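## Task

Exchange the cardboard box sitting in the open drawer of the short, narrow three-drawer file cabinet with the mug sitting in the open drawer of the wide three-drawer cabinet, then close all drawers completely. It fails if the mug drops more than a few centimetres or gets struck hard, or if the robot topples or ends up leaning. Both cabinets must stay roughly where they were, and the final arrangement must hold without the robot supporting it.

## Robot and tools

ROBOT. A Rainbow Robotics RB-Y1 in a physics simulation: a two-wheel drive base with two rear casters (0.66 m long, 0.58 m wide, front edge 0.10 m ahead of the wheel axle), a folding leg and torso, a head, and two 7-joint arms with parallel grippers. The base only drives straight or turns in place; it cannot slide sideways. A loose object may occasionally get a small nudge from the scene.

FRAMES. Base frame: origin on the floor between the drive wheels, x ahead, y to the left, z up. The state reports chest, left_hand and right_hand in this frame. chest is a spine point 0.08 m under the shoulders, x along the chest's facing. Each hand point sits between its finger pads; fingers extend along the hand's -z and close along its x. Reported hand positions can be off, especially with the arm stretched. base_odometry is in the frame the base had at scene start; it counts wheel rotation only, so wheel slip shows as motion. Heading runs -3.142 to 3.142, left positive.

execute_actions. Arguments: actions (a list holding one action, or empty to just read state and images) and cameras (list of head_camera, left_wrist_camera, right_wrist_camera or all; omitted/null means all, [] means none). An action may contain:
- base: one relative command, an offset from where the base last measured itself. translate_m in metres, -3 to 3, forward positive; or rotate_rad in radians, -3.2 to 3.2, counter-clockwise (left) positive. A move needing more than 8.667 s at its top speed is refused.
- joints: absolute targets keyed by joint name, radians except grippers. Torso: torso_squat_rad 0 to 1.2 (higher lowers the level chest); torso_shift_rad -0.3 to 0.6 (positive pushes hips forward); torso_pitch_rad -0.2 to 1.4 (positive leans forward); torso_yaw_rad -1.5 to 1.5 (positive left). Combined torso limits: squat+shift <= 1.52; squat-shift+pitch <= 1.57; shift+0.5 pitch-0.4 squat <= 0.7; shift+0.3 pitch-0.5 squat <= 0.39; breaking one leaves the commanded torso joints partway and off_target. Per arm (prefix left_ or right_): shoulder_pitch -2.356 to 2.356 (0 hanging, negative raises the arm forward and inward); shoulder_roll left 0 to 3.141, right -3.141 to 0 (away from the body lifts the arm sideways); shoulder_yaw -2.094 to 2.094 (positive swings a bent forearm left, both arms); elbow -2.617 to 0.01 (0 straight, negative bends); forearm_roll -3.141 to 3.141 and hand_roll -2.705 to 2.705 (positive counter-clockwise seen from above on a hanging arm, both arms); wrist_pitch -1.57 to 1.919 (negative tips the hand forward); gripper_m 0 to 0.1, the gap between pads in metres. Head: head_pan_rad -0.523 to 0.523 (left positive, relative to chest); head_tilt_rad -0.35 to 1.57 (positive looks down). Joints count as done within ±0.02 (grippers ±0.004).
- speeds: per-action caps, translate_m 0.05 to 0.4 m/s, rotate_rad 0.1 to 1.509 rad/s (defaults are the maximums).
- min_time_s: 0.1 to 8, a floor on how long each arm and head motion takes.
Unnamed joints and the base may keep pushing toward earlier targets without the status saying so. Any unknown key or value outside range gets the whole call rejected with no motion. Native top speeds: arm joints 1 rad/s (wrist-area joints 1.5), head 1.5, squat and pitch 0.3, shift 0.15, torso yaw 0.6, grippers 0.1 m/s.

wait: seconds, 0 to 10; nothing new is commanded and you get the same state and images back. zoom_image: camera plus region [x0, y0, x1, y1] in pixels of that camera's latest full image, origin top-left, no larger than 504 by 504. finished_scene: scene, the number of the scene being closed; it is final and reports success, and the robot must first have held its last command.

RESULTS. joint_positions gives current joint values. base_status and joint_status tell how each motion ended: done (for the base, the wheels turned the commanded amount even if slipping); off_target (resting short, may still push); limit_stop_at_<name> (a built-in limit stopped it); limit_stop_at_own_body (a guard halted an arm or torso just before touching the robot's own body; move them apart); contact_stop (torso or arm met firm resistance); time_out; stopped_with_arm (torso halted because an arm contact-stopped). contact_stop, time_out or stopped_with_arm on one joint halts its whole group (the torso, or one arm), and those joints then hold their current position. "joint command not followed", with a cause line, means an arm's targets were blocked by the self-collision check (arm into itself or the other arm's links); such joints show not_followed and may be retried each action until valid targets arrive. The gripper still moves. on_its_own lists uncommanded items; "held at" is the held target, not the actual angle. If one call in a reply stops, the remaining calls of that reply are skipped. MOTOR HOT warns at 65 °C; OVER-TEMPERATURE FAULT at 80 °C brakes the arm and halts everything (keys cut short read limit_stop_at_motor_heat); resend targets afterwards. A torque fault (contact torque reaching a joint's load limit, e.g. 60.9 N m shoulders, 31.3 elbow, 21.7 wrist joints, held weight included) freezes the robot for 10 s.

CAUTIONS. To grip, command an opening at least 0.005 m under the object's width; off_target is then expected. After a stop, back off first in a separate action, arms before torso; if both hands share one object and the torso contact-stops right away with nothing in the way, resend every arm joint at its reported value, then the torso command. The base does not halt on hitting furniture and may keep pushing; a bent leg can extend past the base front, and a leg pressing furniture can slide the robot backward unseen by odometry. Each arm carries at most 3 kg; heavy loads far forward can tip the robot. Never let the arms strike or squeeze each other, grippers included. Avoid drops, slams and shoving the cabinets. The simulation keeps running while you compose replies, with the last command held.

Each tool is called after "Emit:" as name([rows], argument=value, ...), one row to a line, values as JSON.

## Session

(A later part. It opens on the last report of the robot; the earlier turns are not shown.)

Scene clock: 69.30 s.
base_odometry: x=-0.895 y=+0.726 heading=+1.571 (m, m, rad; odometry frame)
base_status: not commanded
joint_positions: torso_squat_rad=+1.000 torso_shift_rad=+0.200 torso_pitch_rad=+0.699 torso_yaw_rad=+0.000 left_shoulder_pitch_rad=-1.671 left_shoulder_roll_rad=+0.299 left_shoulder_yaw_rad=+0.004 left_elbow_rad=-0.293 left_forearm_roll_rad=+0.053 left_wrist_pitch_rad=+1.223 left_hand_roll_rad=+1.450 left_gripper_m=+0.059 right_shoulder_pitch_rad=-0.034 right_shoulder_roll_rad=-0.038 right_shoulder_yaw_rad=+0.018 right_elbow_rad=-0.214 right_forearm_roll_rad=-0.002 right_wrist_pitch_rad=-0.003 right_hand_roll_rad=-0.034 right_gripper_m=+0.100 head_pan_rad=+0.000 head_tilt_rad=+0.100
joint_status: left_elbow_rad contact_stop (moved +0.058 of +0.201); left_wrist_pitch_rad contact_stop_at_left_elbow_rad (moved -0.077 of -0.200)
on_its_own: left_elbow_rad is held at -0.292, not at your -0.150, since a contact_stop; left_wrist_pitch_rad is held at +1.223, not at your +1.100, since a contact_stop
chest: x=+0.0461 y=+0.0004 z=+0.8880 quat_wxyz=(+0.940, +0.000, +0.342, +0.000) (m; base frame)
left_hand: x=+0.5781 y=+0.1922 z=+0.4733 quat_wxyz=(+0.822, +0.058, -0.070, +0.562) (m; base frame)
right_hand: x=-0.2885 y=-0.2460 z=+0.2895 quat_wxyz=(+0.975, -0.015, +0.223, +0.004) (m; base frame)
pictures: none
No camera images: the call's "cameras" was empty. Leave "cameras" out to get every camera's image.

Contact (floor or edge). Release.

Emit:
execute_actions([
  {"joints":{"left_gripper_m":0.1,"left_shoulder_pitch_rad":-1.65,"left_elbow_rad":-0.36,"left_wrist_pitch_rad":1.3}},
], cameras=[])

Emit:
execute_actions([
  {"joints":{"left_elbow_rad":-0.9,"left_wrist_pitch_rad":1.85}},
], cameras=["left_wrist_camera"])

Emit:
execute_actions([
  {"joints":{"left_shoulder_roll_rad":0.03}},
], cameras=["left_wrist_camera"])

Scene clock: 70.87 s.
base_odometry: x=-0.895 y=+0.726 heading=+1.571 (m, m, rad; odometry frame)
base_status: not commanded
joint_positions: torso_squat_rad=+1.000 torso_shift_rad=+0.200 torso_pitch_rad=+0.700 torso_yaw_rad=+0.000 left_shoulder_pitch_rad=-1.650 left_shoulder_roll_rad=+0.299 left_shoulder_yaw_rad=+0.004 left_elbow_rad=-0.360 left_forearm_roll_rad=+0.053 left_wrist_pitch_rad=+1.300 left_hand_roll_rad=+1.450 left_gripper_m=+0.099 right_shoulder_pitch_rad=-0.034 right_shoulder_roll_rad=-0.038 right_shoulder_yaw_rad=+0.018 right_elbow_rad=-0.214 right_forearm_roll_rad=-0.002 right_wrist_pitch_rad=-0.003 right_hand_roll_rad=-0.034 right_gripper_m=+0.100 head_pan_rad=+0.000 head_tilt_rad=+0.100
joint_status: all done
chest: x=+0.0465 y=+0.0005 z=+0.8878 quat_wxyz=(+0.939, -0.001, +0.343, +0.000) (m; base frame)
left_hand: x=+0.5728 y=+0.1918 z=+0.4782 quat_wxyz=(+0.822, +0.069, -0.059, +0.562) (m; base frame)
right_hand: x=-0.2887 y=-0.2460 z=+0.2898 quat_wxyz=(+0.975, -0.015, +0.223, +0.004) (m; base frame)
pictures: none
No camera images: the call's "cameras" was empty. Leave "cameras" out to get every camera's image.

Scene clock: 72.03 s.
base_odometry: x=-0.895 y=+0.726 heading=+1.571 (m, m, rad; odometry frame)
base_status: not commanded
joint_positions: torso_squat_rad=+1.000 torso_shift_rad=+0.200 torso_pitch_rad=+0.700 torso_yaw_rad=+0.000 left_shoulder_pitch_rad=-1.650 left_shoulder_roll_rad=+0.299 left_shoulder_yaw_rad=+0.004 left_elbow_rad=-0.900 left_forearm_roll_rad=+0.053 left_wrist_pitch_rad=+1.850 left_hand_roll_rad=+1.450 left_gripper_m=+0.099 right_shoulder_pitch_rad=-0.034 right_shoulder_roll_rad=-0.038 right_shoulder_yaw_rad=+0.018 right_elbow_rad=-0.214 right_forearm_roll_rad=-0.002 right_wrist_pitch_rad=-0.003 right_hand_roll_rad=-0.034 right_gripper_m=+0.100 head_pan_rad=+0.000 head_tilt_rad=+0.100
joint_status: all done
chest: x=+0.0465 y=+0.0005 z=+0.8878 quat_wxyz=(+0.939, -0.001, +0.343, +0.000) (m; base frame)
left_hand: x=+0.5822 y=+0.1571 z=+0.6106 quat_wxyz=(+0.829, +0.074, -0.054, +0.551) (m; base frame)
right_hand: x=-0.2887 y=-0.2460 z=+0.2898 quat_wxyz=(+0.975, -0.015, +0.223, +0.004) (m; base frame)
pictures: left_wrist_camera
Images, in order (width x height): left_wrist_camera 644x364.

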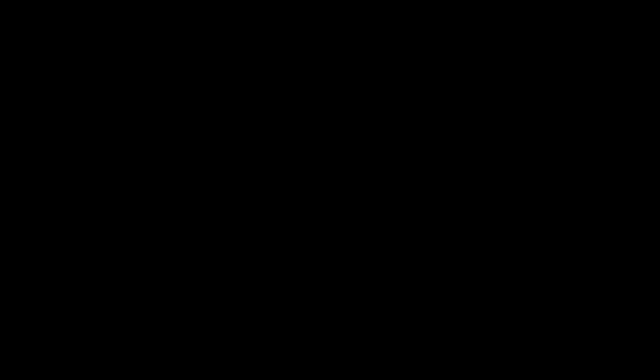

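Scene clock: 73.17 s.
base_odometry: x=-0.895 y=+0.727 heading=+1.571 (m, m, rad; odometry frame)
base_status: not commanded
joint_positions: torso_squat_rad=+1.000 torso_shift_rad=+0.200 torso_pitch_rad=+0.700 torso_yaw_rad=+0.000 left_shoulder_pitch_rad=-1.651 left_shoulder_roll_rad=+0.034 left_shoulder_yaw_rad=+0.004 left_elbow_rad=-0.901 left_forearm_roll_rad=+0.052 left_wrist_pitch_rad=+1.848 left_hand_roll_rad=+1.450 left_gripper_m=+0.099 right_shoulder_pitch_rad=-0.034 right_shoulder_roll_rad=-0.038 right_shoulder_yaw_rad=+0.018 right_elbow_rad=-0.214 right_forearm_roll_rad=-0.002 right_wrist_pitch_rad=-0.003 right_hand_roll_rad=-0.034 right_gripper_m=+0.100 head_pan_rad=+0.000 head_tilt_rad=+0.100
joint_status: all done
chest: x=+0.0467 y=+0.0006 z=+0.8878 quat_wxyz=(+0.939, -0.001, +0.343, +0.000) (m; base frame)
left_hand: x=+0.5239 y=+0.0132 z=+0.5896 quat_wxyz=(+0.886, +0.032, +0.014, +0.463) (m; base frame)
right_hand: x=-0.2888 y=-0.2461 z=+0.2899 quat_wxyz=(+0.975, -0.015, +0.224, +0.005) (m; base frame)
pictures: left_wrist_camera
Images, in order (width x height): left_wrist_camera 644x364.

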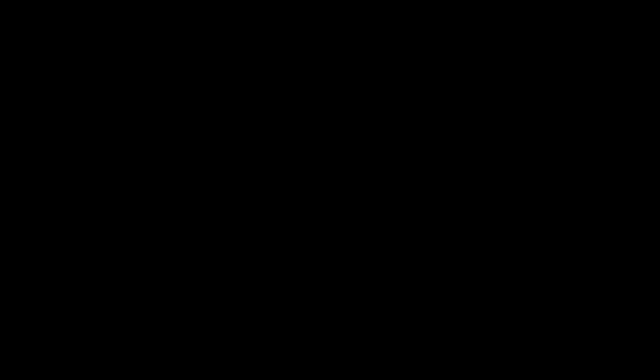

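Emit:
execute_actions([
  {"joints":{"torso_squat_rad":0.2,"head_tilt_rad":0.6,"left_shoulder_roll_rad":0.45}},
])

Scene clock: 76.87 s.
base_odometry: x=-0.895 y=+0.726 heading=+1.571 (m, m, rad; odometry frame)
base_status: not commanded
joint_positions: torso_squat_rad=+0.200 torso_shift_rad=+0.200 torso_pitch_rad=+0.700 torso_yaw_rad=+0.000 left_shoulder_pitch_rad=-1.650 left_shoulder_roll_rad=+0.450 left_shoulder_yaw_rad=+0.004 left_elbow_rad=-0.900 left_forearm_roll_rad=+0.053 left_wrist_pitch_rad=+1.850 left_hand_roll_rad=+1.450 left_gripper_m=+0.099 right_shoulder_pitch_rad=-0.034 right_shoulder_roll_rad=-0.038 right_shoulder_yaw_rad=+0.018 right_elbow_rad=-0.214 right_forearm_roll_rad=-0.002 right_wrist_pitch_rad=-0.003 right_hand_roll_rad=-0.034 right_gripper_m=+0.100 head_pan_rad=+0.000 head_tilt_rad=+0.600
joint_status: all done
chest: x=+0.1077 y=+0.0007 z=+1.1895 quat_wxyz=(+0.939, -0.001, +0.343, +0.000) (m; base frame)
left_hand: x=+0.6626 y=+0.2414 z=+0.9357 quat_wxyz=(+0.791, +0.097, -0.093, +0.597) (m; base frame)
right_hand: x=-0.2276 y=-0.2459 z=+0.5915 quat_wxyz=(+0.975, -0.015, +0.224, +0.004) (m; base frame)
pictures: head_camera, left_wrist_camera, right_wrist_camera
Images, in order (width x height): head_camera 896x504, left_wrist_camera 644x364, right_wrist_camera 644x364.

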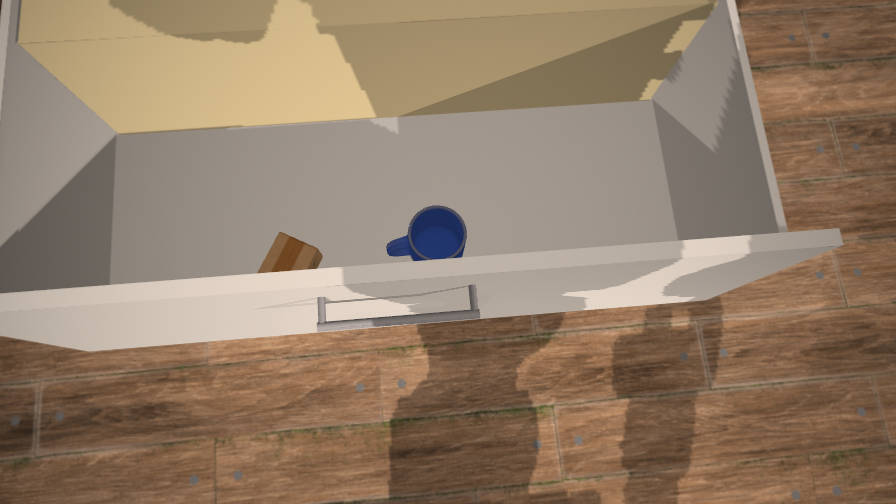

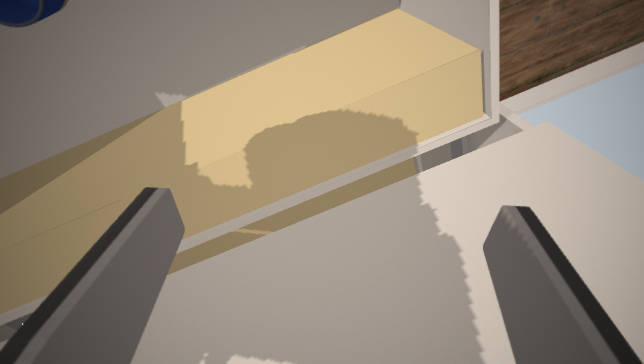

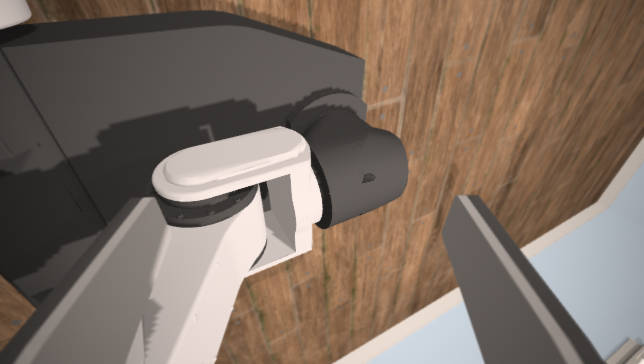

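Emit:
execute_actions([
  {"joints":{"left_shoulder_roll_rad":0.04,"left_hand_roll_rad":0.5,"torso_squat_rad":0.7},"base":{"translate_m":0.085}},
], cameras=["left_wrist_camera"])

Scene clock: 79.97 s.
base_odometry: x=-0.895 y=+0.812 heading=+1.572 (m, m, rad; odometry frame)
base_status: done
joint_positions: torso_squat_rad=+0.700 torso_shift_rad=+0.200 torso_pitch_rad=+0.700 torso_yaw_rad=+0.000 left_shoulder_pitch_rad=-1.650 left_shoulder_roll_rad=+0.040 left_shoulder_yaw_rad=+0.004 left_elbow_rad=-0.900 left_forearm_roll_rad=+0.053 left_wrist_pitch_rad=+1.850 left_hand_roll_rad=+0.500 left_gripper_m=+0.099 right_shoulder_pitch_rad=-0.034 right_shoulder_roll_rad=-0.038 right_shoulder_yaw_rad=+0.018 right_elbow_rad=-0.214 right_forearm_roll_rad=-0.002 right_wrist_pitch_rad=-0.003 right_hand_roll_rad=-0.034 right_gripper_m=+0.100 head_pan_rad=+0.000 head_tilt_rad=+0.600
joint_status: all done
chest: x=+0.0777 y=+0.0006 z=+1.0419 quat_wxyz=(+0.939, -0.001, +0.343, +0.000) (m; base frame)
left_hand: x=+0.5557 y=+0.0166 z=+0.7432 quat_wxyz=(+0.999, +0.024, +0.028, +0.009) (m; base frame)
right_hand: x=-0.2575 y=-0.2460 z=+0.4438 quat_wxyz=(+0.975, -0.015, +0.224, +0.004) (m; base frame)
pictures: left_wrist_camera
Images, in order (width x height): left_wrist_camera 644x364.

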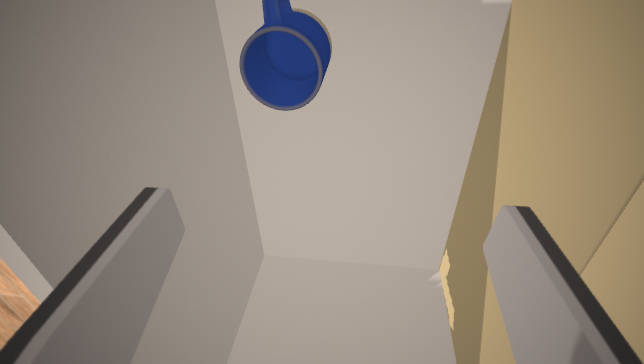

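Emit:
execute_actions([
  {"joints":{"torso_squat_rad":1.0,"left_shoulder_roll_rad":0.06}},
], cameras=["left_wrist_camera"])

Scene clock: 82.03 s.
base_odometry: x=-0.895 y=+0.812 heading=+1.572 (m, m, rad; odometry frame)
base_status: not commanded
joint_positions: torso_squat_rad=+1.000 torso_shift_rad=+0.200 torso_pitch_rad=+0.700 torso_yaw_rad=+0.000 left_shoulder_pitch_rad=-1.650 left_shoulder_roll_rad=+0.060 left_shoulder_yaw_rad=+0.004 left_elbow_rad=-0.900 left_forearm_roll_rad=+0.053 left_wrist_pitch_rad=+1.850 left_hand_roll_rad=+0.500 left_gripper_m=+0.099 right_shoulder_pitch_rad=-0.034 right_shoulder_roll_rad=-0.038 right_shoulder_yaw_rad=+0.018 right_elbow_rad=-0.214 right_forearm_roll_rad=-0.002 right_wrist_pitch_rad=-0.003 right_hand_roll_rad=-0.034 right_gripper_m=+0.100 head_pan_rad=+0.000 head_tilt_rad=+0.600
joint_status: all done
chest: x=+0.0465 y=+0.0005 z=+0.8878 quat_wxyz=(+0.939, -0.001, +0.343, +0.000) (m; base frame)
left_hand: x=+0.5299 y=+0.0271 z=+0.5899 quat_wxyz=(+0.999, +0.029, +0.025, +0.017) (m; base frame)
right_hand: x=-0.2888 y=-0.2461 z=+0.2898 quat_wxyz=(+0.975, -0.015, +0.224, +0.004) (m; base frame)
pictures: left_wrist_camera
Images, in order (width x height): left_wrist_camera 644x364.

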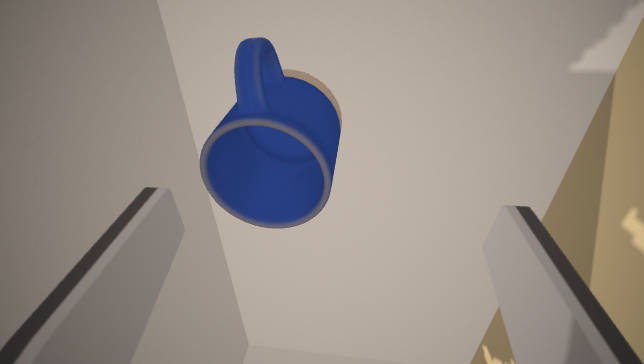

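Emit:
execute_actions([
  {"joints":{"left_elbow_rad":-0.5,"left_wrist_pitch_rad":1.45,"left_shoulder_roll_rad":0.03},"min_time_s":2},
], cameras=["left_wrist_camera"])

Scene clock: 84.87 s.
base_odometry: x=-0.895 y=+0.812 heading=+1.572 (m, m, rad; odometry frame)
base_status: not commanded
joint_positions: torso_squat_rad=+1.000 torso_shift_rad=+0.200 torso_pitch_rad=+0.700 torso_yaw_rad=+0.000 left_shoulder_pitch_rad=-1.650 left_shoulder_roll_rad=+0.030 left_shoulder_yaw_rad=+0.004 left_elbow_rad=-0.500 left_forearm_roll_rad=+0.053 left_wrist_pitch_rad=+1.450 left_hand_roll_rad=+0.500 left_gripper_m=+0.099 right_shoulder_pitch_rad=-0.034 right_shoulder_roll_rad=-0.038 right_shoulder_yaw_rad=+0.018 right_elbow_rad=-0.214 right_forearm_roll_rad=-0.002 right_wrist_pitch_rad=-0.003 right_hand_roll_rad=-0.034 right_gripper_m=+0.100 head_pan_rad=+0.000 head_tilt_rad=+0.600
joint_status: all done
chest: x=+0.0465 y=+0.0005 z=+0.8878 quat_wxyz=(+0.939, -0.001, +0.343, +0.000) (m; base frame)
left_hand: x=+0.5142 y=+0.0220 z=+0.4872 quat_wxyz=(+0.999, +0.020, +0.030, +0.015) (m; base frame)
right_hand: x=-0.2888 y=-0.2461 z=+0.2898 quat_wxyz=(+0.975, -0.015, +0.224, +0.004) (m; base frame)
pictures: left_wrist_camera
Images, in order (width x height): left_wrist_camera 644x364.

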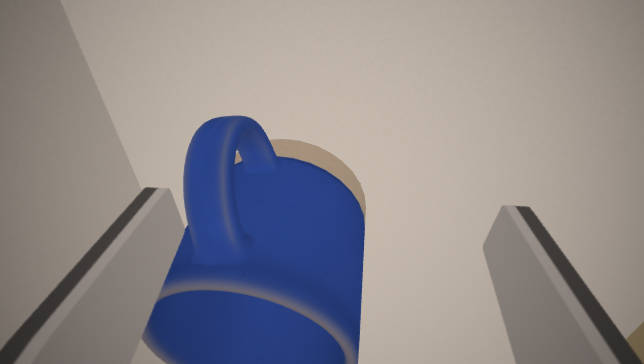

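Emit:
execute_actions([
  {"joints":{"left_elbow_rad":-0.38,"left_wrist_pitch_rad":1.33},"min_time_s":1.5},
], cameras=["left_wrist_camera"])

Emit:
execute_actions([
  {"joints":{"left_gripper_m":0.05}},
], cameras=["left_wrist_camera"])

Scene clock: 87.07 s.
base_odometry: x=-0.895 y=+0.812 heading=+1.572 (m, m, rad; odometry frame)
base_status: not commanded
joint_positions: torso_squat_rad=+1.000 torso_shift_rad=+0.200 torso_pitch_rad=+0.700 torso_yaw_rad=+0.000 left_shoulder_pitch_rad=-1.650 left_shoulder_roll_rad=+0.030 left_shoulder_yaw_rad=+0.004 left_elbow_rad=-0.380 left_forearm_roll_rad=+0.053 left_wrist_pitch_rad=+1.330 left_hand_roll_rad=+0.500 left_gripper_m=+0.099 right_shoulder_pitch_rad=-0.034 right_shoulder_roll_rad=-0.038 right_shoulder_yaw_rad=+0.018 right_elbow_rad=-0.214 right_forearm_roll_rad=-0.002 right_wrist_pitch_rad=-0.003 right_hand_roll_rad=-0.034 right_gripper_m=+0.100 head_pan_rad=+0.000 head_tilt_rad=+0.600
joint_status: all done
chest: x=+0.0465 y=+0.0005 z=+0.8878 quat_wxyz=(+0.939, -0.001, +0.343, +0.000) (m; base frame)
left_hand: x=+0.5052 y=+0.0289 z=+0.4585 quat_wxyz=(+0.999, +0.021, +0.029, +0.018) (m; base frame)
right_hand: x=-0.2888 y=-0.2461 z=+0.2898 quat_wxyz=(+0.975, -0.015, +0.224, +0.004) (m; base frame)
pictures: left_wrist_camera
Images, in order (width x height): left_wrist_camera 644x364.

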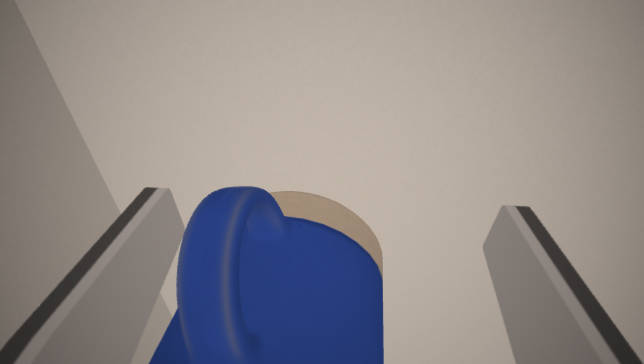

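Scene clock: 88.03 s.
base_odometry: x=-0.895 y=+0.812 heading=+1.572 (m, m, rad; odometry frame)
base_status: not commanded
joint_positions: torso_squat_rad=+1.000 torso_shift_rad=+0.200 torso_pitch_rad=+0.700 torso_yaw_rad=+0.000 left_shoulder_pitch_rad=-1.650 left_shoulder_roll_rad=+0.030 left_shoulder_yaw_rad=+0.004 left_elbow_rad=-0.380 left_forearm_roll_rad=+0.053 left_wrist_pitch_rad=+1.330 left_hand_roll_rad=+0.500 left_gripper_m=+0.050 right_shoulder_pitch_rad=-0.034 right_shoulder_roll_rad=-0.038 right_shoulder_yaw_rad=+0.018 right_elbow_rad=-0.214 right_forearm_roll_rad=-0.002 right_wrist_pitch_rad=-0.003 right_hand_roll_rad=-0.034 right_gripper_m=+0.100 head_pan_rad=+0.000 head_tilt_rad=+0.600
joint_status: all done
chest: x=+0.0465 y=+0.0005 z=+0.8878 quat_wxyz=(+0.939, -0.001, +0.343, +0.000) (m; base frame)
left_hand: x=+0.5051 y=+0.0289 z=+0.4585 quat_wxyz=(+0.999, +0.021, +0.029, +0.018) (m; base frame)
right_hand: x=-0.2888 y=-0.2461 z=+0.2898 quat_wxyz=(+0.975, -0.015, +0.224, +0.004) (m; base frame)
pictures: left_wrist_camera
Images, in order (width x height): left_wrist_camera 644x364.

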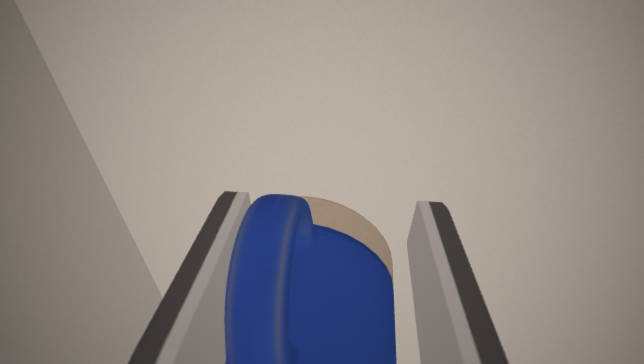

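Emit:
execute_actions([
  {"joints":{"left_gripper_m":0.02}},
], cameras=["left_wrist_camera"])

Scene clock: 89.10 s.
base_odometry: x=-0.895 y=+0.812 heading=+1.572 (m, m, rad; odometry frame)
base_status: not commanded
joint_positions: torso_squat_rad=+1.000 torso_shift_rad=+0.200 torso_pitch_rad=+0.700 torso_yaw_rad=+0.000 left_shoulder_pitch_rad=-1.650 left_shoulder_roll_rad=+0.030 left_shoulder_yaw_rad=+0.004 left_elbow_rad=-0.380 left_forearm_roll_rad=+0.053 left_wrist_pitch_rad=+1.330 left_hand_roll_rad=+0.500 left_gripper_m=+0.020 right_shoulder_pitch_rad=-0.034 right_shoulder_roll_rad=-0.038 right_shoulder_yaw_rad=+0.018 right_elbow_rad=-0.214 right_forearm_roll_rad=-0.002 right_wrist_pitch_rad=-0.003 right_hand_roll_rad=-0.034 right_gripper_m=+0.100 head_pan_rad=+0.000 head_tilt_rad=+0.600
joint_status: all done
chest: x=+0.0465 y=+0.0005 z=+0.8878 quat_wxyz=(+0.939, -0.001, +0.343, +0.000) (m; base frame)
left_hand: x=+0.5051 y=+0.0289 z=+0.4585 quat_wxyz=(+0.999, +0.021, +0.029, +0.018) (m; base frame)
right_hand: x=-0.2888 y=-0.2461 z=+0.2898 quat_wxyz=(+0.975, -0.015, +0.224, +0.004) (m; base frame)
pictures: left_wrist_camera
Images, in order (width x height): left_wrist_camera 644x364.

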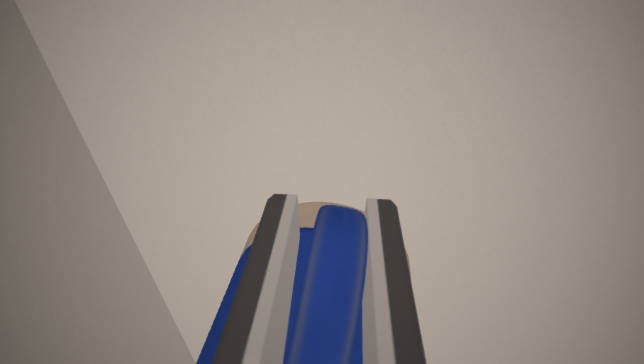

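Emit:
execute_actions([
  {"joints":{"left_gripper_m":0.1}},
], cameras=[])

Emit:
execute_actions([
  {"joints":{"torso_yaw_rad":-0.11}},
], cameras=["left_wrist_camera"])

Emit:
execute_actions([
  {"joints":{"left_gripper_m":0.04}},
], cameras=["left_wrist_camera"])

Scene clock: 90.83 s.
base_odometry: x=-0.895 y=+0.812 heading=+1.572 (m, m, rad; odometry frame)
base_status: not commanded
joint_positions: torso_squat_rad=+1.000 torso_shift_rad=+0.200 torso_pitch_rad=+0.700 torso_yaw_rad=+0.000 left_shoulder_pitch_rad=-1.650 left_shoulder_roll_rad=+0.030 left_shoulder_yaw_rad=+0.004 left_elbow_rad=-0.380 left_forearm_roll_rad=+0.053 left_wrist_pitch_rad=+1.330 left_hand_roll_rad=+0.500 left_gripper_m=+0.099 right_shoulder_pitch_rad=-0.034 right_shoulder_roll_rad=-0.038 right_shoulder_yaw_rad=+0.018 right_elbow_rad=-0.214 right_forearm_roll_rad=-0.002 right_wrist_pitch_rad=-0.003 right_hand_roll_rad=-0.034 right_gripper_m=+0.100 head_pan_rad=+0.000 head_tilt_rad=+0.600
joint_status: all done
chest: x=+0.0465 y=+0.0005 z=+0.8878 quat_wxyz=(+0.939, -0.001, +0.343, +0.000) (m; base frame)
left_hand: x=+0.5051 y=+0.0289 z=+0.4585 quat_wxyz=(+0.999, +0.021, +0.029, +0.018) (m; base frame)
right_hand: x=-0.2888 y=-0.2461 z=+0.2898 quat_wxyz=(+0.975, -0.015, +0.224, +0.004) (m; base frame)
pictures: none
No camera images: the call's "cameras" was empty. Leave "cameras" out to get every camera's image.

Scene clock: 91.73 s.
base_odometry: x=-0.895 y=+0.812 heading=+1.572 (m, m, rad; odometry frame)
base_status: not commanded
joint_positions: torso_squat_rad=+1.000 torso_shift_rad=+0.200 torso_pitch_rad=+0.700 torso_yaw_rad=-0.110 left_shoulder_pitch_rad=-1.650 left_shoulder_roll_rad=+0.030 left_shoulder_yaw_rad=+0.004 left_elbow_rad=-0.380 left_forearm_roll_rad=+0.053 left_wrist_pitch_rad=+1.330 left_hand_roll_rad=+0.500 left_gripper_m=+0.099 right_shoulder_pitch_rad=-0.034 right_shoulder_roll_rad=-0.038 right_shoulder_yaw_rad=+0.018 right_elbow_rad=-0.214 right_forearm_roll_rad=-0.002 right_wrist_pitch_rad=-0.003 right_hand_roll_rad=-0.034 right_gripper_m=+0.100 head_pan_rad=+0.000 head_tilt_rad=+0.600
joint_status: all done
chest: x=+0.0465 y=+0.0005 z=+0.8878 quat_wxyz=(+0.938, -0.019, +0.342, -0.052) (m; base frame)
left_hand: x=+0.5046 y=-0.0402 z=+0.4590 quat_wxyz=(+0.999, -0.013, +0.029, -0.025) (m; base frame)
right_hand: x=-0.3100 y=-0.2587 z=+0.3077 quat_wxyz=(+0.973, -0.040, +0.224, -0.044) (m; base frame)
pictures: left_wrist_camera
Images, in order (width x height): left_wrist_camera 644x364.

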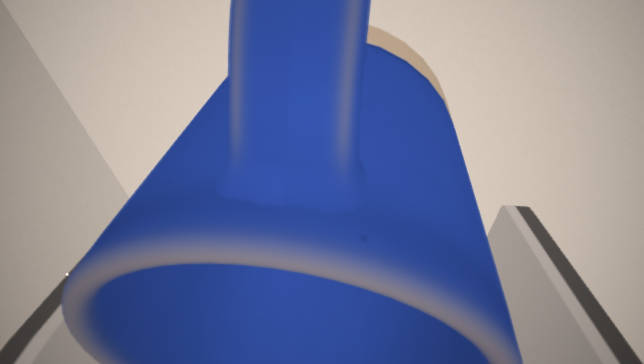

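Scene clock: 92.80 s.
base_odometry: x=-0.895 y=+0.812 heading=+1.572 (m, m, rad; odometry frame)
base_status: not commanded
joint_positions: torso_squat_rad=+1.000 torso_shift_rad=+0.200 torso_pitch_rad=+0.700 torso_yaw_rad=-0.110 left_shoulder_pitch_rad=-1.650 left_shoulder_roll_rad=+0.030 left_shoulder_yaw_rad=+0.004 left_elbow_rad=-0.380 left_forearm_roll_rad=+0.053 left_wrist_pitch_rad=+1.330 left_hand_roll_rad=+0.500 left_gripper_m=+0.081 right_shoulder_pitch_rad=-0.034 right_shoulder_roll_rad=-0.038 right_shoulder_yaw_rad=+0.018 right_elbow_rad=-0.214 right_forearm_roll_rad=-0.002 right_wrist_pitch_rad=-0.003 right_hand_roll_rad=-0.034 right_gripper_m=+0.100 head_pan_rad=+0.000 head_tilt_rad=+0.600
joint_status: left_gripper_m off_target (ended at +0.081, target +0.040)
chest: x=+0.0465 y=+0.0005 z=+0.8878 quat_wxyz=(+0.938, -0.019, +0.342, -0.052) (m; base frame)
left_hand: x=+0.5046 y=-0.0402 z=+0.4590 quat_wxyz=(+0.999, -0.013, +0.029, -0.025) (m; base frame)
right_hand: x=-0.3100 y=-0.2587 z=+0.3077 quat_wxyz=(+0.973, -0.040, +0.224, -0.044) (m; base frame)
pictures: left_wrist_camera
Images, in order (width x height): left_wrist_camera 644x364.

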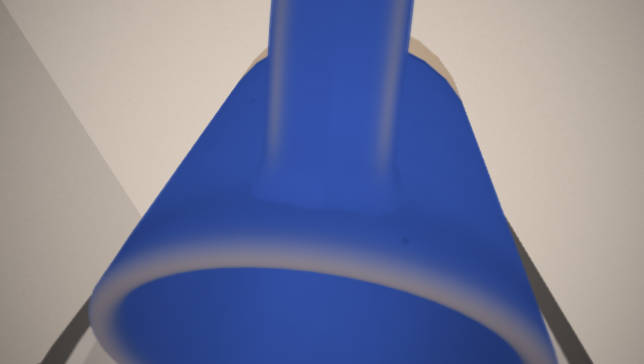

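Emit:
execute_actions([
  {"joints":{"left_elbow_rad":-0.9,"left_wrist_pitch_rad":1.85,"torso_squat_rad":0.2,"torso_yaw_rad":0},"min_time_s":2},
], cameras=[])

Emit:
execute_actions([
  {"base":{"translate_m":-0.55}},
], cameras=[])

Emit:
execute_actions([
  {"joints":{"left_shoulder_pitch_rad":-0.9,"left_elbow_rad":-1.65,"left_shoulder_roll_rad":0.2,"right_shoulder_pitch_rad":-1.5,"right_shoulder_roll_rad":-0.2,"right_elbow_rad":-0.3,"right_wrist_pitch_rad":-0.45,"right_gripper_m":0,"head_tilt_rad":0.2},"min_time_s":2},
], cameras=["head_camera"])

Scene clock: 96.90 s.
base_odometry: x=-0.895 y=+0.812 heading=+1.572 (m, m, rad; odometry frame)
base_status: not commanded
joint_positions: torso_squat_rad=+0.200 torso_shift_rad=+0.200 torso_pitch_rad=+0.700 torso_yaw_rad=+0.000 left_shoulder_pitch_rad=-1.650 left_shoulder_roll_rad=+0.030 left_shoulder_yaw_rad=+0.004 left_elbow_rad=-0.900 left_forearm_roll_rad=+0.053 left_wrist_pitch_rad=+1.850 left_hand_roll_rad=+0.500 left_gripper_m=+0.081 right_shoulder_pitch_rad=-0.034 right_shoulder_roll_rad=-0.038 right_shoulder_yaw_rad=+0.018 right_elbow_rad=-0.214 right_forearm_roll_rad=-0.002 right_wrist_pitch_rad=-0.003 right_hand_roll_rad=-0.034 right_gripper_m=+0.100 head_pan_rad=+0.000 head_tilt_rad=+0.600
joint_status: all done
chest: x=+0.1078 y=+0.0007 z=+1.1895 quat_wxyz=(+0.939, -0.001, +0.343, +0.000) (m; base frame)
left_hand: x=+0.5827 y=+0.0117 z=+0.8902 quat_wxyz=(+0.999, +0.021, +0.030, +0.005) (m; base frame)
right_hand: x=-0.2277 y=-0.2459 z=+0.5915 quat_wxyz=(+0.975, -0.015, +0.224, +0.005) (m; base frame)
pictures: none
No camera images: the call's "cameras" was empty. Leave "cameras" out to get every camera's image.

Scene clock: 99.83 s.
base_odometry: x=-0.894 y=+0.261 heading=+1.573 (m, m, rad; odometry frame)
base_status: done
joint_positions: torso_squat_rad=+0.200 torso_shift_rad=+0.200 torso_pitch_rad=+0.700 torso_yaw_rad=+0.000 left_shoulder_pitch_rad=-1.649 left_shoulder_roll_rad=+0.030 left_shoulder_yaw_rad=+0.004 left_elbow_rad=-0.900 left_forearm_roll_rad=+0.053 left_wrist_pitch_rad=+1.850 left_hand_roll_rad=+0.500 left_gripper_m=+0.081 right_shoulder_pitch_rad=-0.034 right_shoulder_roll_rad=-0.038 right_shoulder_yaw_rad=+0.018 right_elbow_rad=-0.214 right_forearm_roll_rad=-0.002 right_wrist_pitch_rad=-0.003 right_hand_roll_rad=-0.034 right_gripper_m=+0.100 head_pan_rad=+0.000 head_tilt_rad=+0.600
joint_status: not commanded
chest: x=+0.1077 y=+0.0007 z=+1.1895 quat_wxyz=(+0.939, -0.001, +0.343, +0.000) (m; base frame)
left_hand: x=+0.5827 y=+0.0117 z=+0.8903 quat_wxyz=(+0.999, +0.021, +0.030, +0.005) (m; base frame)
right_hand: x=-0.2276 y=-0.2459 z=+0.5915 quat_wxyz=(+0.975, -0.015, +0.224, +0.005) (m; base frame)
pictures: none
No camera images: the call's "cameras" was empty. Leave "cameras" out to get every camera's image.

Scene clock: 102.17 s.
base_odometry: x=-0.894 y=+0.261 heading=+1.573 (m, m, rad; odometry frame)
base_status: not commanded
joint_positions: torso_squat_rad=+0.200 torso_shift_rad=+0.200 torso_pitch_rad=+0.700 torso_yaw_rad=+0.000 left_shoulder_pitch_rad=-0.900 left_shoulder_roll_rad=+0.200 left_shoulder_yaw_rad=+0.004 left_elbow_rad=-1.650 left_forearm_roll_rad=+0.053 left_wrist_pitch_rad=+1.850 left_hand_roll_rad=+0.500 left_gripper_m=+0.081 right_shoulder_pitch_rad=-1.500 right_shoulder_roll_rad=-0.200 right_shoulder_yaw_rad=+0.018 right_elbow_rad=-0.300 right_forearm_roll_rad=-0.002 right_wrist_pitch_rad=-0.450 right_hand_roll_rad=-0.034 right_gripper_m=+0.000 head_pan_rad=+0.000 head_tilt_rad=+0.200
joint_status: all done
chest: x=+0.1077 y=+0.0007 z=+1.1895 quat_wxyz=(+0.939, -0.001, +0.343, +0.000) (m; base frame)
left_hand: x=+0.4830 y=+0.1811 z=+0.7866 quat_wxyz=(+0.992, +0.036, +0.005, +0.118) (m; base frame)
right_hand: x=+0.7867 y=-0.0547 z=+0.9016 quat_wxyz=(+0.713, +0.068, -0.677, +0.171) (m; base frame)
pictures: head_camera
Images, in order (width x height): head_camera 896x504.

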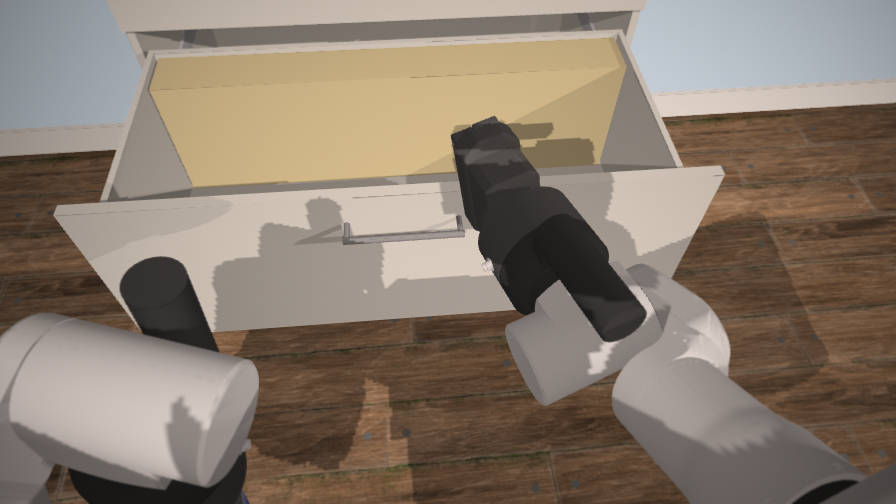

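Emit:
execute_actions([
  {"joints":{"torso_squat_rad":1.0,"right_shoulder_pitch_rad":-1.3,"right_wrist_pitch_rad":-0.65,"right_shoulder_roll_rad":-0.3}},
], cameras=[])

Emit:
execute_actions([
  {"base":{"translate_m":0.5},"speeds":{"translate_m":0.1}},
], cameras=["head_camera"])

Scene clock: 106.10 s.
base_odometry: x=-0.894 y=+0.261 heading=+1.573 (m, m, rad; odometry frame)
base_status: not commanded
joint_positions: torso_squat_rad=+1.000 torso_shift_rad=+0.200 torso_pitch_rad=+0.700 torso_yaw_rad=+0.000 left_shoulder_pitch_rad=-0.900 left_shoulder_roll_rad=+0.200 left_shoulder_yaw_rad=+0.004 left_elbow_rad=-1.650 left_forearm_roll_rad=+0.053 left_wrist_pitch_rad=+1.850 left_hand_roll_rad=+0.500 left_gripper_m=+0.081 right_shoulder_pitch_rad=-1.300 right_shoulder_roll_rad=-0.300 right_shoulder_yaw_rad=+0.018 right_elbow_rad=-0.300 right_forearm_roll_rad=-0.002 right_wrist_pitch_rad=-0.650 right_hand_roll_rad=-0.034 right_gripper_m=+0.000 head_pan_rad=+0.000 head_tilt_rad=+0.200
joint_status: all done
chest: x=+0.0465 y=+0.0005 z=+0.8878 quat_wxyz=(+0.939, -0.001, +0.343, +0.000) (m; base frame)
left_hand: x=+0.4218 y=+0.1811 z=+0.4849 quat_wxyz=(+0.992, +0.037, +0.005, +0.118) (m; base frame)
right_hand: x=+0.6796 y=-0.1582 z=+0.5382 quat_wxyz=(+0.709, +0.020, -0.685, +0.165) (m; base frame)
pictures: none
No camera images: the call's "cameras" was empty. Leave "cameras" out to get every camera's image.

Scene clock: 111.83 s.
base_odometry: x=-0.896 y=+0.761 heading=+1.574 (m, m, rad; odometry frame)
base_status: done
joint_positions: torso_squat_rad=+1.000 torso_shift_rad=+0.200 torso_pitch_rad=+0.700 torso_yaw_rad=+0.000 left_shoulder_pitch_rad=-0.900 left_shoulder_roll_rad=+0.200 left_shoulder_yaw_rad=+0.004 left_elbow_rad=-1.650 left_forearm_roll_rad=+0.053 left_wrist_pitch_rad=+1.850 left_hand_roll_rad=+0.500 left_gripper_m=+0.080 right_shoulder_pitch_rad=-1.300 right_shoulder_roll_rad=-0.300 right_shoulder_yaw_rad=+0.018 right_elbow_rad=-0.300 right_forearm_roll_rad=-0.002 right_wrist_pitch_rad=-0.650 right_hand_roll_rad=-0.034 right_gripper_m=+0.000 head_pan_rad=+0.000 head_tilt_rad=+0.200
joint_status: not commanded
chest: x=+0.0465 y=+0.0005 z=+0.8878 quat_wxyz=(+0.939, -0.001, +0.343, +0.000) (m; base frame)
left_hand: x=+0.4219 y=+0.1811 z=+0.4849 quat_wxyz=(+0.992, +0.037, +0.005, +0.118) (m; base frame)
right_hand: x=+0.6796 y=-0.1580 z=+0.5383 quat_wxyz=(+0.709, +0.020, -0.685, +0.165) (m; base frame)
pictures: head_camera
Images, in order (width x height): head_camera 896x504.

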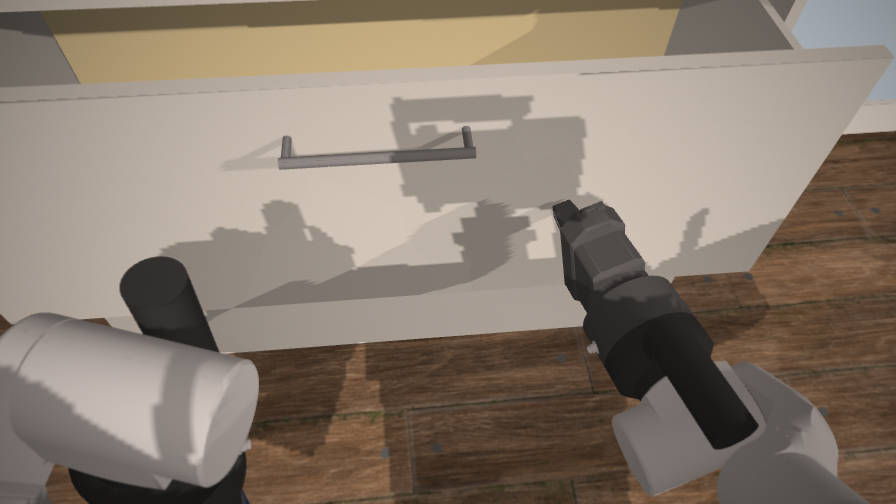

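Still ~0.12 open.

Emit:
execute_actions([
  {"base":{"translate_m":0.1},"speeds":{"translate_m":0.05},"joints":{"head_tilt_rad":-0.1}},
], cameras=["head_camera"])

Scene clock: 114.67 s.
base_odometry: x=-0.896 y=+0.862 heading=+1.576 (m, m, rad; odometry frame)
base_status: done
joint_positions: torso_squat_rad=+1.000 torso_shift_rad=+0.200 torso_pitch_rad=+0.700 torso_yaw_rad=+0.000 left_shoulder_pitch_rad=-0.900 left_shoulder_roll_rad=+0.200 left_shoulder_yaw_rad=+0.004 left_elbow_rad=-1.650 left_forearm_roll_rad=+0.053 left_wrist_pitch_rad=+1.850 left_hand_roll_rad=+0.500 left_gripper_m=+0.080 right_shoulder_pitch_rad=-1.300 right_shoulder_roll_rad=-0.300 right_shoulder_yaw_rad=+0.018 right_elbow_rad=-0.300 right_forearm_roll_rad=-0.002 right_wrist_pitch_rad=-0.650 right_hand_roll_rad=-0.034 right_gripper_m=+0.000 head_pan_rad=+0.000 head_tilt_rad=-0.100
joint_status: all done
chest: x=+0.0465 y=+0.0005 z=+0.8878 quat_wxyz=(+0.939, -0.001, +0.343, +0.000) (m; base frame)
left_hand: x=+0.4219 y=+0.1811 z=+0.4849 quat_wxyz=(+0.992, +0.037, +0.005, +0.118) (m; base frame)
right_hand: x=+0.6795 y=-0.1580 z=+0.5382 quat_wxyz=(+0.709, +0.020, -0.685, +0.165) (m; base frame)
pictures: head_camera
Images, in order (width x height): head_camera 896x504.

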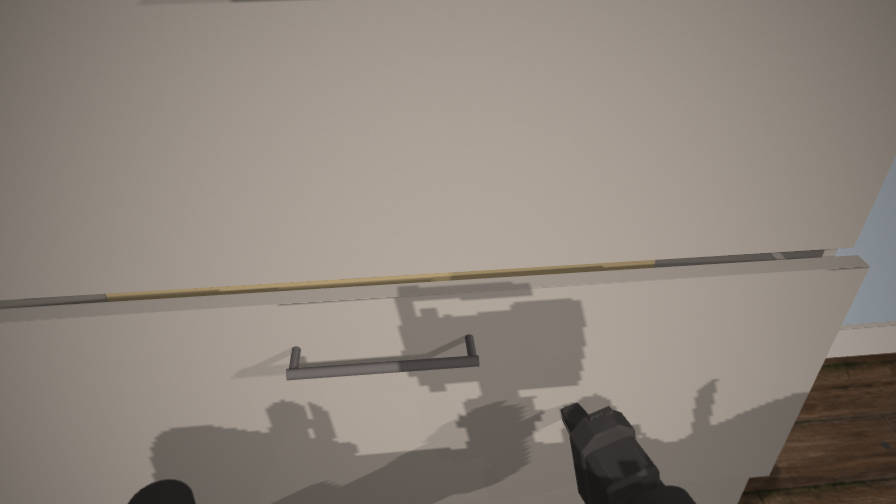

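Emit:
execute_actions([
  {"base":{"translate_m":0.035},"speeds":{"translate_m":0.05}},
], cameras=["head_camera"])

Scene clock: 116.10 s.
base_odometry: x=-0.896 y=+0.896 heading=+1.575 (m, m, rad; odometry frame)
base_status: done
joint_positions: torso_squat_rad=+1.000 torso_shift_rad=+0.199 torso_pitch_rad=+0.698 torso_yaw_rad=-0.001 left_shoulder_pitch_rad=-0.900 left_shoulder_roll_rad=+0.200 left_shoulder_yaw_rad=+0.004 left_elbow_rad=-1.650 left_forearm_roll_rad=+0.053 left_wrist_pitch_rad=+1.850 left_hand_roll_rad=+0.500 left_gripper_m=+0.080 right_shoulder_pitch_rad=-1.293 right_shoulder_roll_rad=-0.297 right_shoulder_yaw_rad=+0.020 right_elbow_rad=-0.298 right_forearm_roll_rad=-0.001 right_wrist_pitch_rad=-0.652 right_hand_roll_rad=-0.034 right_gripper_m=+0.002 head_pan_rad=+0.000 head_tilt_rad=-0.100
joint_status: not commanded
chest: x=+0.0455 y=+0.0004 z=+0.8882 quat_wxyz=(+0.940, -0.001, +0.342, +0.000) (m; base frame)
left_hand: x=+0.4218 y=+0.1806 z=+0.4860 quat_wxyz=(+0.992, +0.036, +0.004, +0.118) (m; base frame)
right_hand: x=+0.6755 y=-0.1583 z=+0.5351 quat_wxyz=(+0.711, +0.021, -0.683, +0.166) (m; base frame)
pictures: head_camera
Images, in order (width x height): head_camera 896x504.

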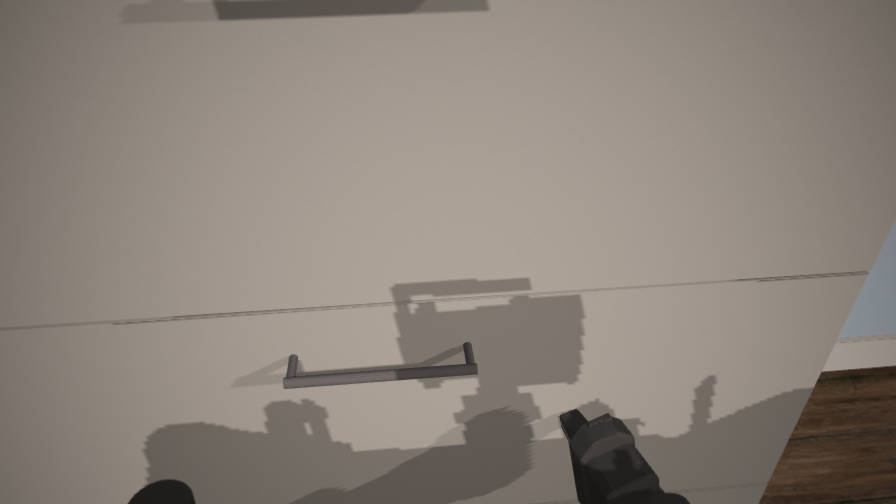

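Emit:
execute_actions([
  {"base":{"translate_m":-0.6},"joints":{"torso_squat_rad":0.2,"right_shoulder_pitch_rad":-0.7,"right_shoulder_roll_rad":-0.1,"right_elbow_rad":-0.2,"right_wrist_pitch_rad":0}},
], cameras=[])

Emit:
execute_actions([
  {"base":{"rotate_rad":-2.342},"joints":{"left_shoulder_pitch_rad":-1.4,"left_elbow_rad":-0.8,"left_wrist_pitch_rad":1.5,"left_shoulder_roll_rad":0.09},"min_time_s":2},
], cameras=[])

Emit:
execute_actions([
  {"base":{"translate_m":1.585}},
], cameras=[])

Emit:
execute_actions([
  {"base":{"rotate_rad":-0.806},"joints":{"head_tilt_rad":0.5}},
], cameras=[])

Emit:
execute_actions([
  {"base":{"translate_m":0.4}},
], cameras=["head_camera","left_wrist_camera"])

Scene clock: 120.83 s.
base_odometry: x=-0.893 y=+0.296 heading=+1.577 (m, m, rad; odometry frame)
base_status: done
joint_positions: torso_squat_rad=+0.200 torso_shift_rad=+0.200 torso_pitch_rad=+0.700 torso_yaw_rad=+0.000 left_shoulder_pitch_rad=-0.900 left_shoulder_roll_rad=+0.200 left_shoulder_yaw_rad=+0.004 left_elbow_rad=-1.650 left_forearm_roll_rad=+0.053 left_wrist_pitch_rad=+1.850 left_hand_roll_rad=+0.500 left_gripper_m=+0.080 right_shoulder_pitch_rad=-0.700 right_shoulder_roll_rad=-0.100 right_shoulder_yaw_rad=+0.019 right_elbow_rad=-0.200 right_forearm_roll_rad=-0.002 right_wrist_pitch_rad=+0.000 right_hand_roll_rad=-0.034 right_gripper_m=+0.000 head_pan_rad=+0.000 head_tilt_rad=-0.100
joint_status: all done
chest: x=+0.1077 y=+0.0007 z=+1.1895 quat_wxyz=(+0.939, -0.001, +0.343, +0.000) (m; base frame)
left_hand: x=+0.4830 y=+0.1812 z=+0.7866 quat_wxyz=(+0.992, +0.037, +0.005, +0.118) (m; base frame)
right_hand: x=+0.2342 y=-0.2135 z=+0.4894 quat_wxyz=(+0.991, +0.004, -0.085, +0.103) (m; base frame)
pictures: none
No camera images: the call's "cameras" was empty. Leave "cameras" out to get every camera's image.

Scene clock: 125.50 s.
base_odometry: x=-0.893 y=+0.296 heading=-0.764 (m, m, rad; odometry frame)
base_status: done
joint_positions: torso_squat_rad=+0.200 torso_shift_rad=+0.200 torso_pitch_rad=+0.700 torso_yaw_rad=+0.000 left_shoulder_pitch_rad=-1.400 left_shoulder_roll_rad=+0.090 left_shoulder_yaw_rad=+0.004 left_elbow_rad=-0.800 left_forearm_roll_rad=+0.053 left_wrist_pitch_rad=+1.500 left_hand_roll_rad=+0.500 left_gripper_m=+0.080 right_shoulder_pitch_rad=-0.700 right_shoulder_roll_rad=-0.100 right_shoulder_yaw_rad=+0.019 right_elbow_rad=-0.200 right_forearm_roll_rad=-0.002 right_wrist_pitch_rad=+0.000 right_hand_roll_rad=-0.034 right_gripper_m=+0.000 head_pan_rad=+0.000 head_tilt_rad=-0.100
joint_status: all done
chest: x=+0.1078 y=+0.0007 z=+1.1895 quat_wxyz=(+0.939, -0.001, +0.343, +0.000) (m; base frame)
left_hand: x=+0.5607 y=+0.0739 z=+0.7550 quat_wxyz=(+0.998, +0.013, +0.025, +0.060) (m; base frame)
right_hand: x=+0.2343 y=-0.2136 z=+0.4894 quat_wxyz=(+0.991, +0.004, -0.085, +0.103) (m; base frame)
pictures: none
No camera images: the call's "cameras" was empty. Leave "cameras" out to get every camera's image.

Scene clock: 130.80 s.
base_odometry: x=+0.251 y=-0.801 heading=-0.764 (m, m, rad; odometry frame)
base_status: done
joint_positions: torso_squat_rad=+0.200 torso_shift_rad=+0.200 torso_pitch_rad=+0.700 torso_yaw_rad=+0.000 left_shoulder_pitch_rad=-1.400 left_shoulder_roll_rad=+0.090 left_shoulder_yaw_rad=+0.004 left_elbow_rad=-0.800 left_forearm_roll_rad=+0.053 left_wrist_pitch_rad=+1.500 left_hand_roll_rad=+0.500 left_gripper_m=+0.080 right_shoulder_pitch_rad=-0.700 right_shoulder_roll_rad=-0.100 right_shoulder_yaw_rad=+0.019 right_elbow_rad=-0.200 right_forearm_roll_rad=-0.002 right_wrist_pitch_rad=+0.000 right_hand_roll_rad=-0.034 right_gripper_m=+0.000 head_pan_rad=+0.000 head_tilt_rad=-0.100
joint_status: not commanded
chest: x=+0.1077 y=+0.0007 z=+1.1895 quat_wxyz=(+0.939, -0.001, +0.343, +0.000) (m; base frame)
left_hand: x=+0.5607 y=+0.0739 z=+0.7550 quat_wxyz=(+0.998, +0.013, +0.025, +0.060) (m; base frame)
right_hand: x=+0.2345 y=-0.2135 z=+0.4894 quat_wxyz=(+0.991, +0.004, -0.085, +0.103) (m; base frame)
pictures: none
No camera images: the call's "cameras" was empty. Leave "cameras" out to get every camera's image.

Scene clock: 133.67 s.
base_odometry: x=+0.251 y=-0.801 heading=-1.570 (m, m, rad; odometry frame)
base_status: done
joint_positions: torso_squat_rad=+0.200 torso_shift_rad=+0.200 torso_pitch_rad=+0.700 torso_yaw_rad=+0.000 left_shoulder_pitch_rad=-1.400 left_shoulder_roll_rad=+0.090 left_shoulder_yaw_rad=+0.004 left_elbow_rad=-0.800 left_forearm_roll_rad=+0.053 left_wrist_pitch_rad=+1.500 left_hand_roll_rad=+0.500 left_gripper_m=+0.080 right_shoulder_pitch_rad=-0.700 right_shoulder_roll_rad=-0.100 right_shoulder_yaw_rad=+0.019 right_elbow_rad=-0.200 right_forearm_roll_rad=-0.002 right_wrist_pitch_rad=+0.000 right_hand_roll_rad=-0.034 right_gripper_m=+0.000 head_pan_rad=+0.000 head_tilt_rad=+0.500
joint_status: all done
chest: x=+0.1077 y=+0.0007 z=+1.1895 quat_wxyz=(+0.939, -0.001, +0.343, +0.000) (m; base frame)
left_hand: x=+0.5607 y=+0.0739 z=+0.7550 quat_wxyz=(+0.998, +0.013, +0.025, +0.060) (m; base frame)
right_hand: x=+0.2345 y=-0.2135 z=+0.4894 quat_wxyz=(+0.991, +0.004, -0.085, +0.103) (m; base frame)
pictures: none
No camera images: the call's "cameras" was empty. Leave "cameras" out to get every camera's image.

Scene clock: 136.20 s.
base_odometry: x=+0.251 y=-1.201 heading=-1.569 (m, m, rad; odometry frame)
base_status: done
joint_positions: torso_squat_rad=+0.200 torso_shift_rad=+0.200 torso_pitch_rad=+0.700 torso_yaw_rad=+0.000 left_shoulder_pitch_rad=-1.400 left_shoulder_roll_rad=+0.090 left_shoulder_yaw_rad=+0.004 left_elbow_rad=-0.800 left_forearm_roll_rad=+0.053 left_wrist_pitch_rad=+1.500 left_hand_roll_rad=+0.500 left_gripper_m=+0.080 right_shoulder_pitch_rad=-0.700 right_shoulder_roll_rad=-0.100 right_shoulder_yaw_rad=+0.019 right_elbow_rad=-0.200 right_forearm_roll_rad=-0.002 right_wrist_pitch_rad=+0.000 right_hand_roll_rad=-0.034 right_gripper_m=+0.000 head_pan_rad=+0.000 head_tilt_rad=+0.500
joint_status: not commanded
chest: x=+0.1077 y=+0.0007 z=+1.1895 quat_wxyz=(+0.939, -0.001, +0.343, +0.000) (m; base frame)
left_hand: x=+0.5607 y=+0.0739 z=+0.7551 quat_wxyz=(+0.998, +0.013, +0.025, +0.060) (m; base frame)
right_hand: x=+0.2345 y=-0.2135 z=+0.4894 quat_wxyz=(+0.991, +0.004, -0.085, +0.103) (m; base frame)
pictures: head_camera, left_wrist_camera
Images, in order (width x height): head_camera 896x504, left_wrist_camera 644x364.

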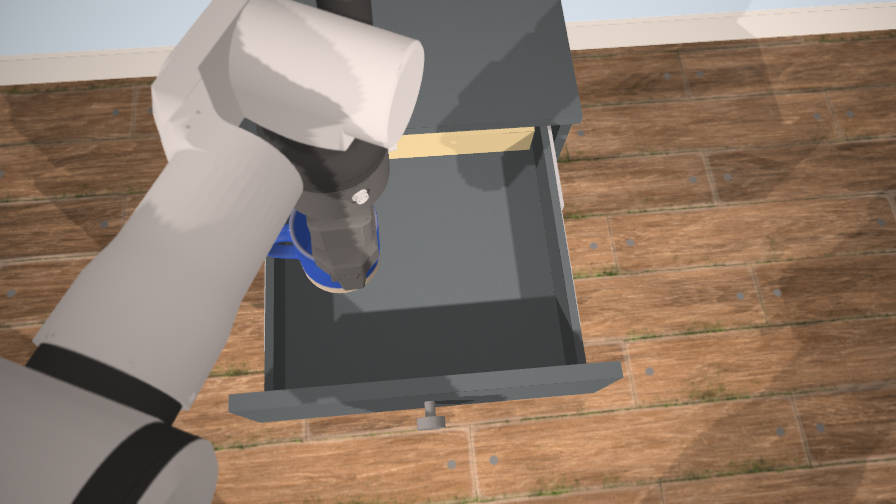

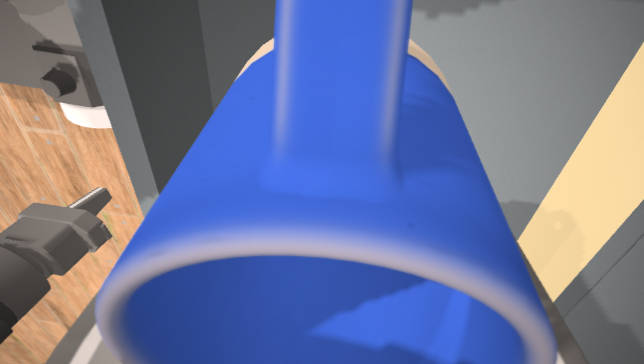

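Emit:
execute_actions([
  {"joints":{"left_shoulder_roll_rad":0.02,"right_shoulder_pitch_rad":-0.1,"torso_squat_rad":0.7},"base":{"translate_m":0.03}},
], cameras=[])

Emit:
execute_actions([
  {"joints":{"left_elbow_rad":-0.4,"left_wrist_pitch_rad":1.1},"min_time_s":4},
], cameras=["head_camera"])

Scene clock: 139.10 s.
base_odometry: x=+0.251 y=-1.231 heading=-1.569 (m, m, rad; odometry frame)
base_status: done
joint_positions: torso_squat_rad=+0.700 torso_shift_rad=+0.200 torso_pitch_rad=+0.700 torso_yaw_rad=+0.000 left_shoulder_pitch_rad=-1.400 left_shoulder_roll_rad=+0.020 left_shoulder_yaw_rad=+0.004 left_elbow_rad=-0.800 left_forearm_roll_rad=+0.053 left_wrist_pitch_rad=+1.500 left_hand_roll_rad=+0.500 left_gripper_m=+0.080 right_shoulder_pitch_rad=-0.100 right_shoulder_roll_rad=-0.100 right_shoulder_yaw_rad=+0.019 right_elbow_rad=-0.200 right_forearm_roll_rad=-0.002 right_wrist_pitch_rad=+0.000 right_hand_roll_rad=-0.034 right_gripper_m=+0.000 head_pan_rad=+0.000 head_tilt_rad=+0.500
joint_status: all done
chest: x=+0.0778 y=+0.0006 z=+1.0418 quat_wxyz=(+0.939, -0.001, +0.343, +0.000) (m; base frame)
left_hand: x=+0.5121 y=+0.0321 z=+0.6067 quat_wxyz=(+0.998, -0.011, +0.038, +0.038) (m; base frame)
right_hand: x=-0.2193 y=-0.2897 z=+0.4258 quat_wxyz=(+0.979, -0.039, +0.201, +0.026) (m; base frame)
pictures: none
No camera images: the call's "cameras" was empty. Leave "cameras" out to get every camera's image.

Scene clock: 141.17 s.
base_odometry: x=+0.251 y=-1.231 heading=-1.569 (m, m, rad; odometry frame)
base_status: not commanded
joint_positions: torso_squat_rad=+0.700 torso_shift_rad=+0.200 torso_pitch_rad=+0.699 torso_yaw_rad=+0.000 left_shoulder_pitch_rad=-1.414 left_shoulder_roll_rad=+0.020 left_shoulder_yaw_rad=+0.004 left_elbow_rad=-0.689 left_forearm_roll_rad=+0.053 left_wrist_pitch_rad=+1.355 left_hand_roll_rad=+0.500 left_gripper_m=+0.079 right_shoulder_pitch_rad=-0.100 right_shoulder_roll_rad=-0.100 right_shoulder_yaw_rad=+0.019 right_elbow_rad=-0.200 right_forearm_roll_rad=-0.002 right_wrist_pitch_rad=+0.000 right_hand_roll_rad=-0.034 right_gripper_m=+0.000 head_pan_rad=+0.000 head_tilt_rad=+0.500
joint_status: left_elbow_rad contact_stop (moved +0.111 of +0.400); left_wrist_pitch_rad contact_stop_at_left_elbow_rad (moved -0.145 of -0.400)
on_its_own: left_elbow_rad is held at -0.688, not at your -0.400, since a contact_stop; left_wrist_pitch_rad is held at +1.355, not at your +1.100, since a contact_stop
chest: x=+0.0773 y=+0.0006 z=+1.0421 quat_wxyz=(+0.940, -0.001, +0.342, +0.000) (m; base frame)
left_hand: x=+0.5182 y=+0.0292 z=+0.5859 quat_wxyz=(+0.999, -0.020, +0.015, +0.040) (m; base frame)
right_hand: x=-0.2190 y=-0.2897 z=+0.4256 quat_wxyz=(+0.979, -0.039, +0.200, +0.026) (m; base frame)
pictures: head_camera
Images, in order (width x height): head_camera 896x504.

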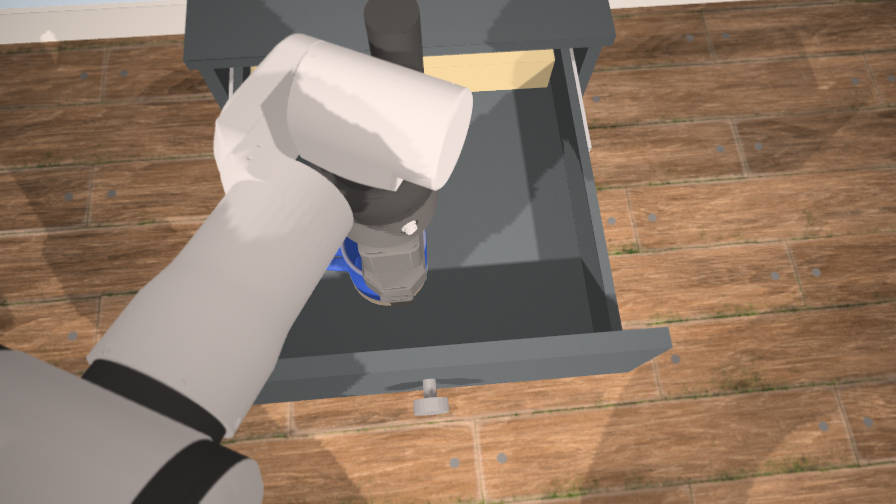

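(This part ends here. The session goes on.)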